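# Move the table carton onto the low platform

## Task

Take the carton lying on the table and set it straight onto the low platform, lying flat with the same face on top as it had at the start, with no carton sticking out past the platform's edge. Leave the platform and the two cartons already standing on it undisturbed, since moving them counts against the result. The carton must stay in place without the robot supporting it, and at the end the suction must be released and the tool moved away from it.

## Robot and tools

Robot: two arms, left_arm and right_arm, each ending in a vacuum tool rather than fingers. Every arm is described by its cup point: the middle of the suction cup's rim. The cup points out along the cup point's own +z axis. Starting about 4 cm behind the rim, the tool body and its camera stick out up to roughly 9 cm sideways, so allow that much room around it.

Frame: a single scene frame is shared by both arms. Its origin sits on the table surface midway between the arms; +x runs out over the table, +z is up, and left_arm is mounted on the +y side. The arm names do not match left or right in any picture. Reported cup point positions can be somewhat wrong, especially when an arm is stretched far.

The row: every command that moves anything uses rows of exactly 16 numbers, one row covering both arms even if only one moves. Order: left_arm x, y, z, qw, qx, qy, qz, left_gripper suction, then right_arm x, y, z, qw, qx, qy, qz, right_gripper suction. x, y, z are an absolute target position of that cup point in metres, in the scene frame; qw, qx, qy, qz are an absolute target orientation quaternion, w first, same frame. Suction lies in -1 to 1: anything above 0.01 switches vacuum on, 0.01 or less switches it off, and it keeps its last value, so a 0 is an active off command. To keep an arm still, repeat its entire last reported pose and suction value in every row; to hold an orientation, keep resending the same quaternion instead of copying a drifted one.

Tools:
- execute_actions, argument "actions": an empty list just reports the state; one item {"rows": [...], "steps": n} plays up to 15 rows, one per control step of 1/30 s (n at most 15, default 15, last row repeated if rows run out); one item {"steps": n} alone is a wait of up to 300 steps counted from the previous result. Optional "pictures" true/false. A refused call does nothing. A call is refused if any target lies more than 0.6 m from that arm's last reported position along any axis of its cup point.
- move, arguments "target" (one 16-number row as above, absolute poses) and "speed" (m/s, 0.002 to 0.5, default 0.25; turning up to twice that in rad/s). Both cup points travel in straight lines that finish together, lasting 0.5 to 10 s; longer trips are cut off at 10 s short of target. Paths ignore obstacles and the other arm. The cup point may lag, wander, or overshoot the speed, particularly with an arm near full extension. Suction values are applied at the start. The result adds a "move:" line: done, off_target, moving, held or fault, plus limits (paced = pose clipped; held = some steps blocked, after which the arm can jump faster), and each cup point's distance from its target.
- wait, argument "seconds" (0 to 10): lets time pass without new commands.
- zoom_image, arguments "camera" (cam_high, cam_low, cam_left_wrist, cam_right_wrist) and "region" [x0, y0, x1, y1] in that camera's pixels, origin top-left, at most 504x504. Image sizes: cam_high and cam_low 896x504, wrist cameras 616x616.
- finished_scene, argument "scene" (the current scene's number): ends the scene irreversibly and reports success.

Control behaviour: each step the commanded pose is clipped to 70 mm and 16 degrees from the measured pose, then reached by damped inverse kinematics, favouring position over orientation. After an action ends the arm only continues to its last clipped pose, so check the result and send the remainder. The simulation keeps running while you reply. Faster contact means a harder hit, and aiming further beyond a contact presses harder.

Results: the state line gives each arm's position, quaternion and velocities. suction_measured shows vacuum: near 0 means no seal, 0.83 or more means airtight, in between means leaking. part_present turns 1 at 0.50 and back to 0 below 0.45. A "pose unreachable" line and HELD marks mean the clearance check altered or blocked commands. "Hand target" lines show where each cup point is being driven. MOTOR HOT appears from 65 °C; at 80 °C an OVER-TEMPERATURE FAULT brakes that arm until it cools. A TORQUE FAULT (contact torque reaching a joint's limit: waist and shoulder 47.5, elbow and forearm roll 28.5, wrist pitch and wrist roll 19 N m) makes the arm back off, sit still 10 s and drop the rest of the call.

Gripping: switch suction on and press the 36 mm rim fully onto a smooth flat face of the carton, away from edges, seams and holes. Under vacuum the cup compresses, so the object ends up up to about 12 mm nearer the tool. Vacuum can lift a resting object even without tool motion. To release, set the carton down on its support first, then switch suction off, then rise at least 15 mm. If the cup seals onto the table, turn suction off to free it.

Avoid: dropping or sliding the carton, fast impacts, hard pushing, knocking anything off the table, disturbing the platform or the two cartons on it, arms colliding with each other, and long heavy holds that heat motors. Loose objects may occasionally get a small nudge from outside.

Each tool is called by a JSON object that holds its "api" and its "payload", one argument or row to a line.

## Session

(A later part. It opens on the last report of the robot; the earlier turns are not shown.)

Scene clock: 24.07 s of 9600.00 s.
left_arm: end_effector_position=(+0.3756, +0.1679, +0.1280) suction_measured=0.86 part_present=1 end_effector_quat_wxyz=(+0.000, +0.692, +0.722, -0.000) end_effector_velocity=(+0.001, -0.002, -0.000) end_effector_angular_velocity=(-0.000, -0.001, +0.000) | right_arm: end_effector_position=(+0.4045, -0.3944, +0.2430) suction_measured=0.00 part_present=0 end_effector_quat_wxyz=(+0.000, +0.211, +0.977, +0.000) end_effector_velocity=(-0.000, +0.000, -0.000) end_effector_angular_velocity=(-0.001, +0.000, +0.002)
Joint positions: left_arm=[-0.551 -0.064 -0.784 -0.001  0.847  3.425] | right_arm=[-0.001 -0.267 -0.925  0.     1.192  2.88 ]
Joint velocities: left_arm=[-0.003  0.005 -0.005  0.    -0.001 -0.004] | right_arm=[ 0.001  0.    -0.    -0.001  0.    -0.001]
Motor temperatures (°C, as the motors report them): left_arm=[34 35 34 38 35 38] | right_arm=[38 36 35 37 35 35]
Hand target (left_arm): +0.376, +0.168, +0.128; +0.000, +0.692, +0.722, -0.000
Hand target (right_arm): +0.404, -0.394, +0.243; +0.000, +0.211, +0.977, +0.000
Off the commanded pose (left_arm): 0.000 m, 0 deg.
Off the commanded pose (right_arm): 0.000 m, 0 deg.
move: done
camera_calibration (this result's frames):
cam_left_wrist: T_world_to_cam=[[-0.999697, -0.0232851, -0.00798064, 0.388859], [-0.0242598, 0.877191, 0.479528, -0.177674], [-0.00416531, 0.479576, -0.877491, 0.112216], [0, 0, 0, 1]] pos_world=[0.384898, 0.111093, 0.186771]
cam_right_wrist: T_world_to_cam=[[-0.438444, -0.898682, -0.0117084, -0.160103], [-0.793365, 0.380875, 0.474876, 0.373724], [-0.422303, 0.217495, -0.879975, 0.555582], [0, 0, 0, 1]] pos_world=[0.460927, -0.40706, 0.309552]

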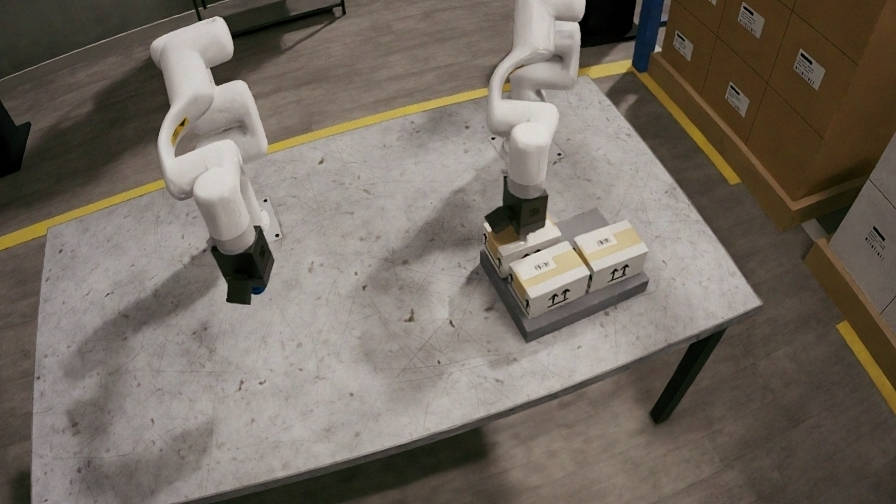

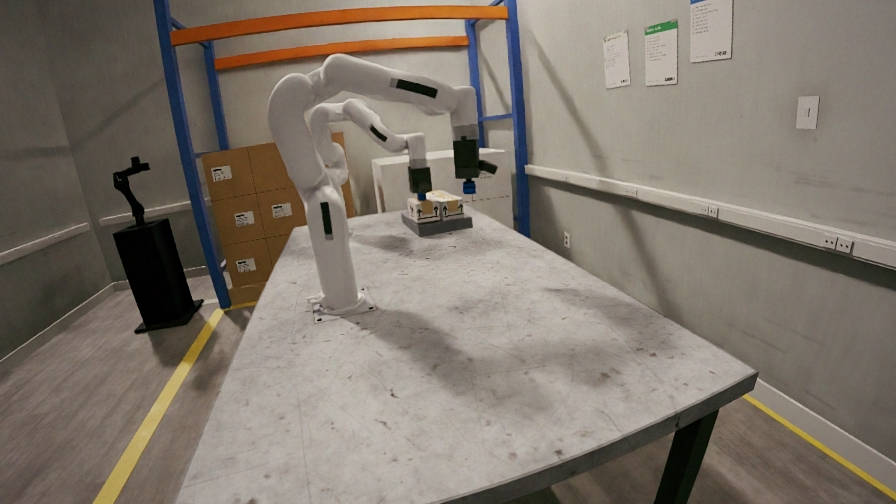

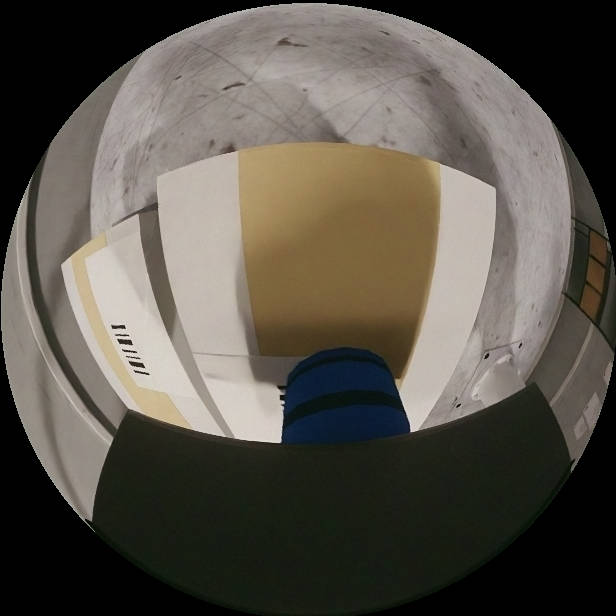

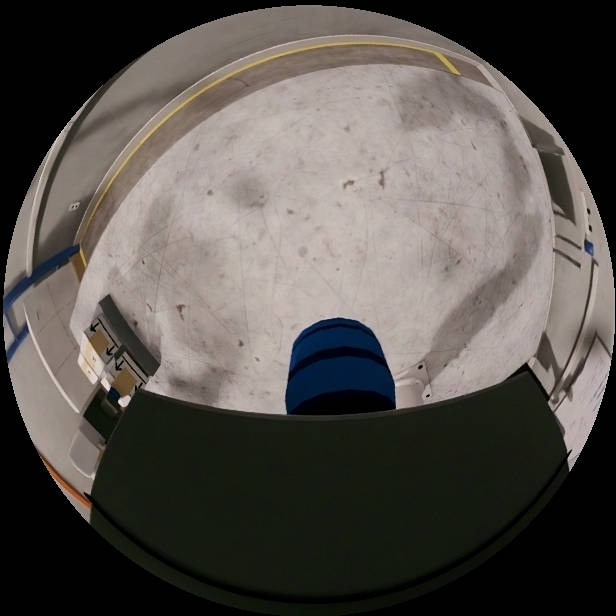

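{"api": "move", "payload": {
  "target": [0.385,0.178,0.123,0,0.692,0.7218,0,1,0.4045,-0.3944,0.243,0,0.211,0.977,0,-1],
  "speed": 0.03
}}

{"api": "zoom_image", "payload": {
  "camera": "cam_low",
  "region": [390,180,490,245]
}}

Scene clock: 25.50 s of 9600.00 s.
left_arm: end_effector_position=(+0.3850, +0.1779, +0.1231) suction_measured=0.86 part_present=1 end_effector_quat_wxyz=(-0.000, +0.692, +0.722, +0.000) end_effector_velocity=(+0.001, +0.001, +0.000) end_effector_angular_velocity=(+0.000, +0.000, +0.000) | right_arm: end_effector_position=(+0.4045, -0.3944, +0.2430) suction_measured=0.00 part_present=0 end_effector_quat_wxyz=(+0.000, +0.211, +0.977, +0.000) end_effector_velocity=(-0.000, +0.000, -0.000) end_effector_angular_velocity=(-0.000, +0.001, +0.001)
Joint positions: left_arm=[-0.52  -0.041 -0.794  0.     0.835  3.455] | right_arm=[-0.001 -0.267 -0.925  0.     1.192  2.88 ]
Joint velocities: left_arm=[ 0.003  0.001 -0.002 -0.     0.001  0.003] | right_arm=[ 0.    -0.     0.001 -0.     0.    -0.001]
Motor temperatures (°C, as the motors report them): left_arm=[34 35 34 38 35 38] | right_arm=[38 36 35 37 35 35]
Hand target (left_arm): +0.385, +0.178, +0.123; -0.000, +0.692, +0.722, +0.000
Hand target (right_arm): +0.404, -0.394, +0.243; +0.000, +0.211, +0.977, +0.000
Off the commanded pose (left_arm): 0.000 m, 0 deg.
Off the commanded pose (right_arm): 0.000 m, 0 deg.
move: done
camera_calibration (this result's frames):
cam_left_wrist: T_world_to_cam=[[-0.999704, -0.023088, -0.00764986, 0.398318], [-0.0239234, 0.876677, 0.480484, -0.184005], [-0.00438692, 0.480524, -0.87697, 0.102999], [0, 0, 0, 1]] pos_world=[0.39425, 0.121016, 0.181785]
cam_right_wrist: T_world_to_cam=[[-0.438444, -0.898682, -0.0117084, -0.160103], [-0.793365, 0.380875, 0.474876, 0.373724], [-0.422303, 0.217495, -0.879975, 0.555582], [0, 0, 0, 1]] pos_world=[0.460927, -0.40706, 0.309552]

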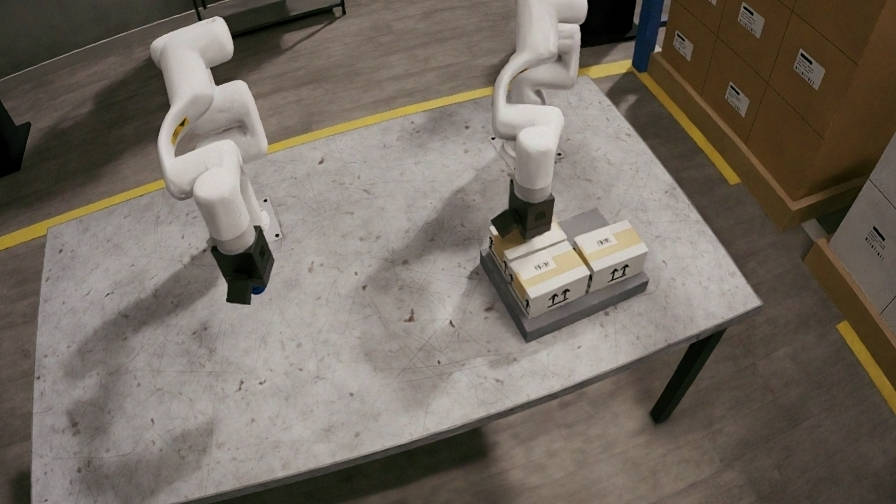

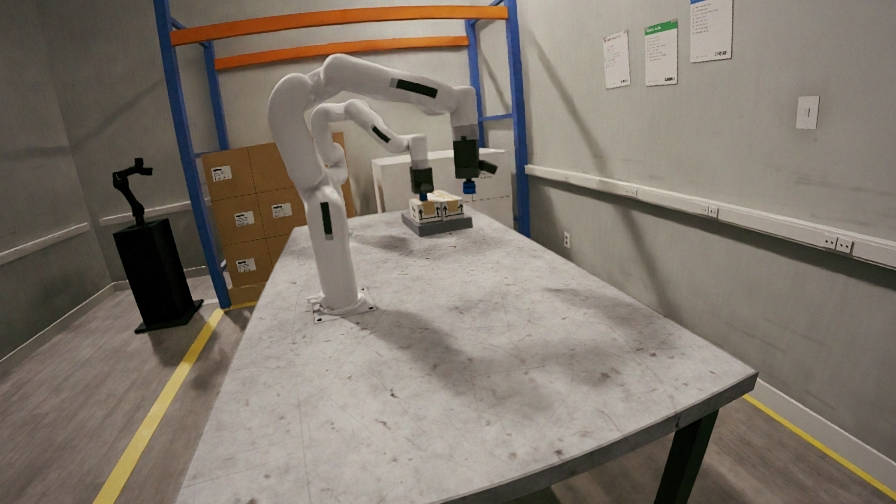

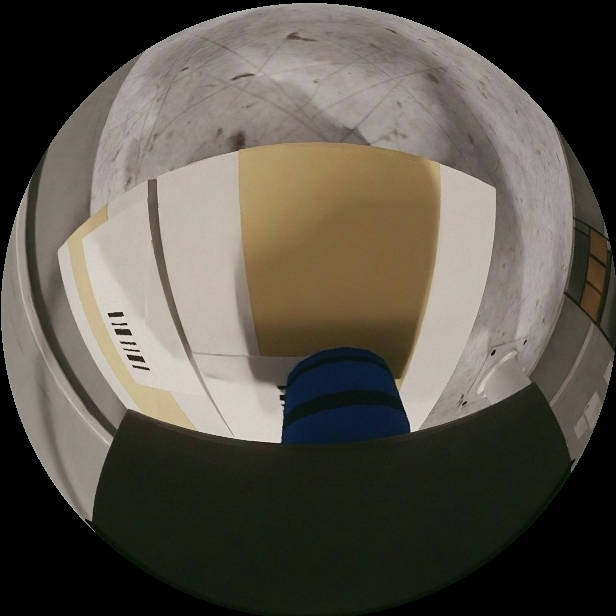

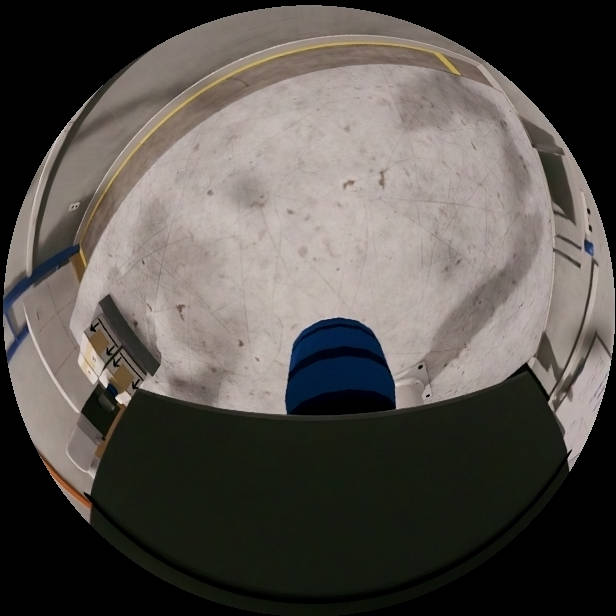

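Region (390, 180, 490, 245) of cam_low's 896x504 image, scaled by 5.040, with more detail than that image has; it fills the top 328 rows of this view, and the rest is white.

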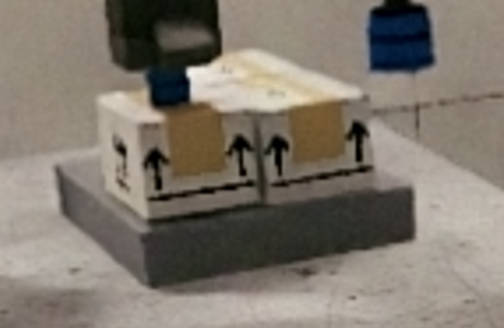

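About 4 mm above.

{"api": "move", "payload": {
  "target": [0.384,0.177,0.117,0,0.692,0.7218,0,1,0.4045,-0.3944,0.243,0,0.211,0.977,0,-1],
  "speed": 0.015
}}

{"api": "execute_actions", "payload": {
  "actions": [
    {"rows":[[0.384,0.177,0.117,0,0.692,0.7218,0,-1,0.4045,-0.3944,0.243,0,0.211,0.977,0,-1]],"steps":12}
  ],
  "pictures": false
}}

{"api": "move", "payload": {
  "target": [0.38,0.177,0.26,0,0.692,0.7218,0,-1,0.4045,-0.3944,0.243,0,0.211,0.977,0,-1],
  "speed": 0.2
}}

Scene clock: 27.27 s of 9600.00 s.
left_arm: end_effector_position=(+0.3846, +0.1767, +0.1182) suction_measured=0.86 part_present=1 end_effector_quat_wxyz=(+0.001, +0.692, +0.722, +0.000) end_effector_velocity=(-0.001, -0.000, -0.002) end_effector_angular_velocity=(+0.001, +0.001, -0.000) | right_arm: end_effector_position=(+0.4045, -0.3944, +0.2430) suction_measured=0.00 part_present=0 end_effector_quat_wxyz=(+0.000, +0.211, +0.977, -0.000) end_effector_velocity=(+0.000, -0.000, +0.000) end_effector_angular_velocity=(-0.001, -0.000, +0.001)
Joint positions: left_arm=[-0.523 -0.033 -0.787 -0.     0.817  3.452] | right_arm=[-0.001 -0.267 -0.925  0.     1.192  2.88 ]
Joint velocities: left_arm=[-0.001  0.002  0.002 -0.    -0.003 -0.001] | right_arm=[-0.     0.    -0.    -0.001 -0.    -0.001]
Motor temperatures (°C, as the motors report them): left_arm=[34 35 34 38 35 38] | right_arm=[38 36 35 37 35 35]
Hand target (left_arm): +0.384, +0.177, +0.117; +0.000, +0.692, +0.722, -0.000
Hand target (right_arm): +0.404, -0.394, +0.243; -0.000, +0.211, +0.977, +0.000
Off the commanded pose (left_arm): 0.001 m, 0 deg.
Off the commanded pose (right_arm): 0.000 m, 0 deg.
move: done
camera_calibration (this result's frames):
cam_left_wrist: T_world_to_cam=[[-0.999684, -0.0231886, -0.00972341, 0.39819], [-0.025011, 0.877197, 0.479478, -0.18022], [-0.00258906, 0.47957, -0.8775, 0.0988504], [0, 0, 0, 1]] pos_world=[0.393812, 0.119916, 0.177025]
cam_right_wrist: T_world_to_cam=[[-0.438444, -0.898682, -0.0117082, -0.160103], [-0.793364, 0.380875, 0.474876, 0.373724], [-0.422303, 0.217495, -0.879975, 0.555582], [0, 0, 0, 1]] pos_world=[0.460927, -0.40706, 0.309552]

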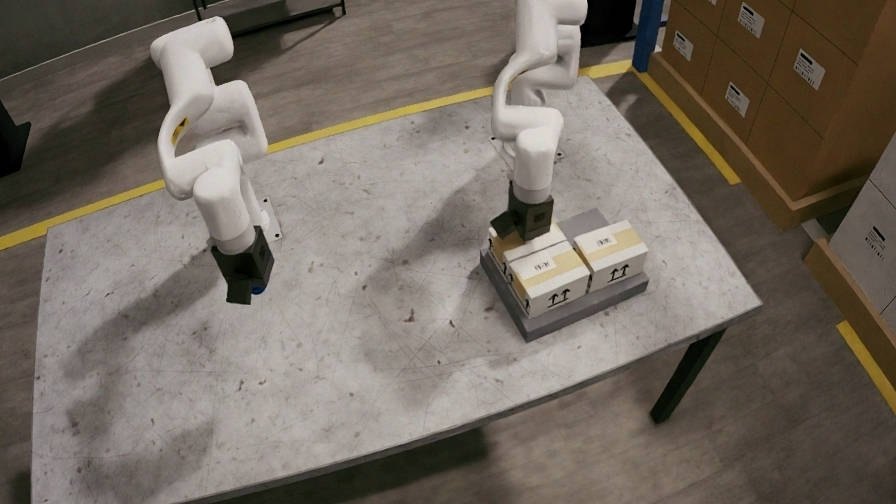

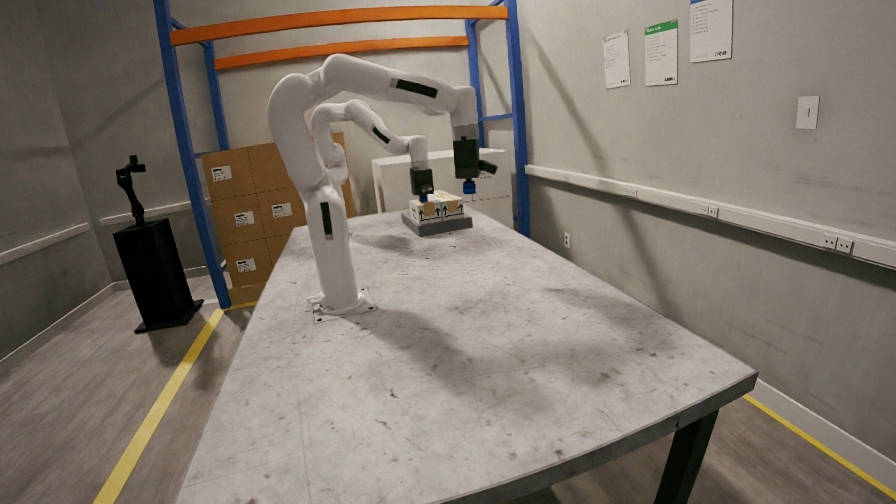

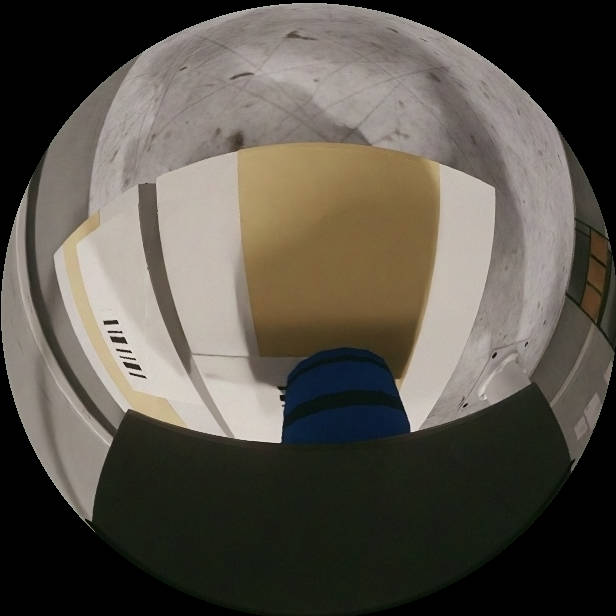

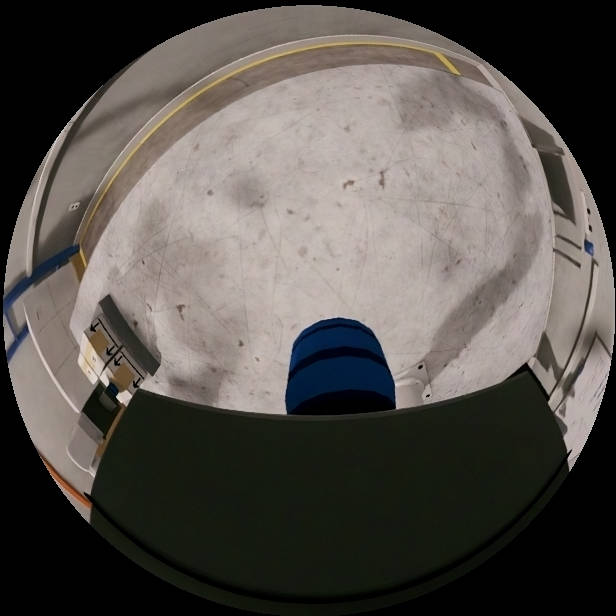

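Scene clock: 27.67 s of 9600.00 s.
left_arm: end_effector_position=(+0.3849, +0.1765, +0.1180) suction_measured=0.01 part_present=0 end_effector_quat_wxyz=(+0.002, +0.692, +0.722, +0.001) end_effector_velocity=(-0.001, +0.001, -0.002) end_effector_angular_velocity=(+0.002, +0.005, +0.000) | right_arm: end_effector_position=(+0.4045, -0.3944, +0.2430) suction_measured=0.00 part_present=0 end_effector_quat_wxyz=(+0.000, +0.211, +0.977, +0.000) end_effector_velocity=(-0.000, +0.000, +0.000) end_effector_angular_velocity=(+0.002, +0.000, -0.001)
Joint positions: left_arm=[-0.523 -0.032 -0.787 -0.     0.816  3.452] | right_arm=[-0.001 -0.267 -0.925  0.     1.192  2.88 ]
Joint velocities: left_arm=[ 0.     0.003  0.003  0.    -0.001 -0.   ] | right_arm=[-0.    -0.     0.     0.002  0.    -0.   ]
Motor temperatures (°C, as the motors report them): left_arm=[34 35 34 38 35 38] | right_arm=[38 36 35 37 35 35]
Hand target (left_arm): +0.384, +0.177, +0.117; +0.000, +0.692, +0.722, -0.000
Hand target (right_arm): +0.405, -0.394, +0.243; +0.000, +0.211, +0.977, +0.000
Off the commanded pose (left_arm): 0.001 m, 0 deg.
Off the commanded pose (right_arm): 0.000 m, 0 deg.
Steps of this call (steps 1 to 12: all 12 steps of this action). Readings (end_effector_position | what the end effector reports):
1: left_arm (+0.3846, +0.1767, +0.1182) | right_arm (+0.4045, -0.3944, +0.2430) | left_arm suction_measured=0.56 part_present=1 | right_arm suction_measured=0.00 part_present=0
2: left_arm (+0.3847, +0.1767, +0.1183) | right_arm (+0.4045, -0.3944, +0.2430) | left_arm suction_measured=0.21 part_present=0 | right_arm suction_measured=0.00 part_present=0
4: left_arm (+0.3856, +0.1762, +0.1190) | right_arm (+0.4045, -0.3944, +0.2430) | left_arm suction_measured=0.01 part_present=0 | right_arm suction_measured=0.00 part_present=0
8: left_arm (+0.3852, +0.1764, +0.1185) | right_arm (+0.4045, -0.3944, +0.2430) | left_arm suction_measured=0.01 part_present=0 | right_arm suction_measured=0.00 part_present=0
12: the state above

Scene clock: 29.07 s of 9600.00 s.
left_arm: end_effector_position=(+0.3800, +0.1773, +0.2592) suction_measured=0.01 part_present=0 end_effector_quat_wxyz=(-0.001, +0.692, +0.722, +0.000) end_effector_velocity=(+0.001, -0.000, +0.006) end_effector_angular_velocity=(-0.003, -0.006, +0.001) | right_arm: end_effector_position=(+0.4045, -0.3944, +0.2430) suction_measured=0.00 part_present=0 end_effector_quat_wxyz=(-0.000, +0.211, +0.977, -0.000) end_effector_velocity=(-0.000, -0.000, +0.000) end_effector_angular_velocity=(-0.000, -0.000, +0.002)
Joint positions: left_arm=[-0.526 -0.204 -1.033  0.001  1.238  3.447] | right_arm=[-0.001 -0.267 -0.925  0.     1.192  2.88 ]
Joint velocities: left_arm=[ 0.001 -0.003 -0.012 -0.     0.009 -0.   ] | right_arm=[-0.    -0.001 -0.    -0.     0.    -0.002]
Motor temperatures (°C, as the motors report them): left_arm=[34 35 34 38 35 38] | right_arm=[38 36 35 37 35 35]
Hand target (left_arm): +0.380, +0.177, +0.260; -0.000, +0.692, +0.722, +0.000
Hand target (right_arm): +0.404, -0.394, +0.243; -0.000, +0.211, +0.977, +0.000
Off the commanded pose (left_arm): 0.001 m, 0 deg.
Off the commanded pose (right_arm): 0.000 m, 0 deg.
move: done
camera_calibration (this result's frames):
cam_left_wrist: T_world_to_cam=[[-0.999681, -0.0243441, -0.00676577, 0.394329], [-0.0245934, 0.876101, 0.4815, -0.248973], [-0.00579416, 0.481512, -0.87642, 0.222855], [0, 0, 0, 1]] pos_world=[0.389371, 0.120417, 0.317863]
cam_right_wrist: T_world_to_cam=[[-0.438444, -0.898682, -0.0117082, -0.160103], [-0.793364, 0.380875, 0.474876, 0.373724], [-0.422303, 0.217495, -0.879975, 0.555582], [0, 0, 0, 1]] pos_world=[0.460927, -0.40706, 0.309551]

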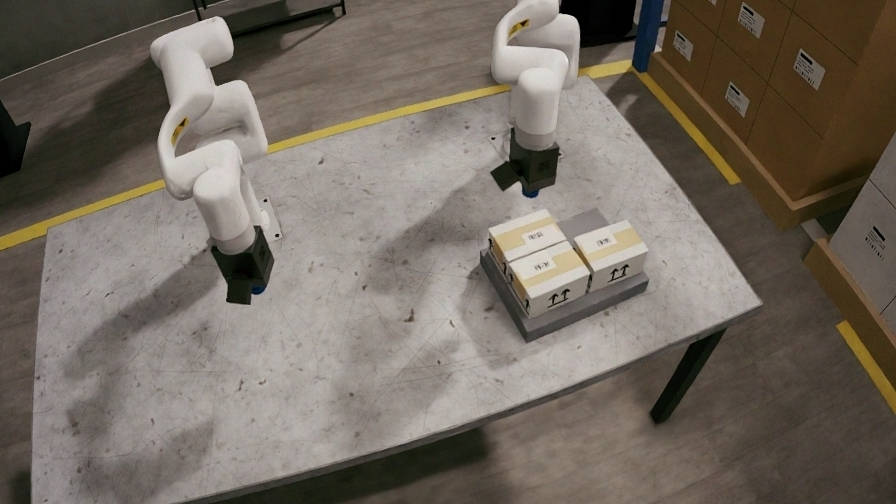

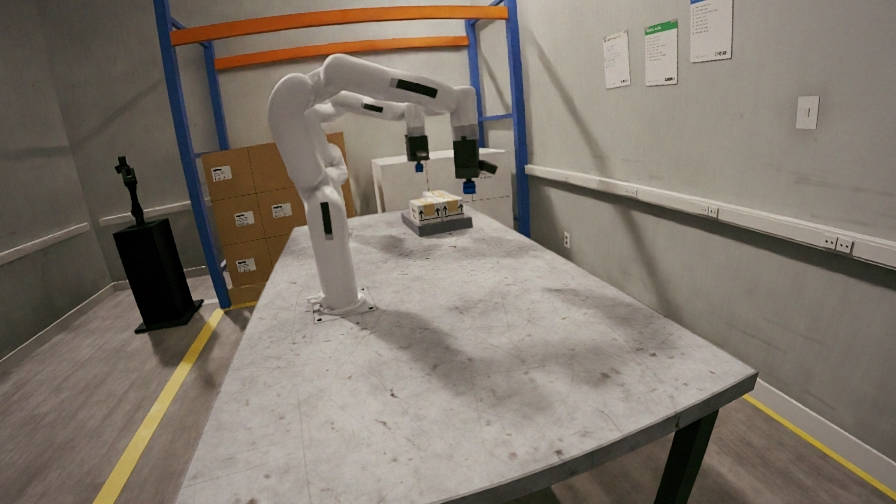

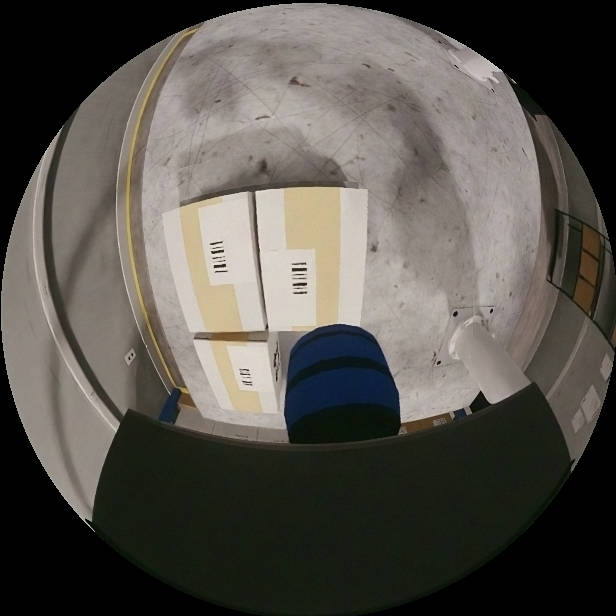

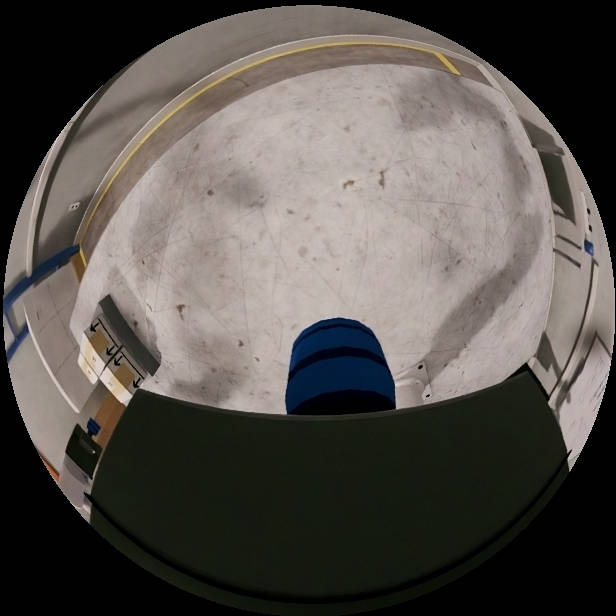

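{"api": "finished_scene", "payload": {
  "scene": 1
}}

The scene is finished: the task was done.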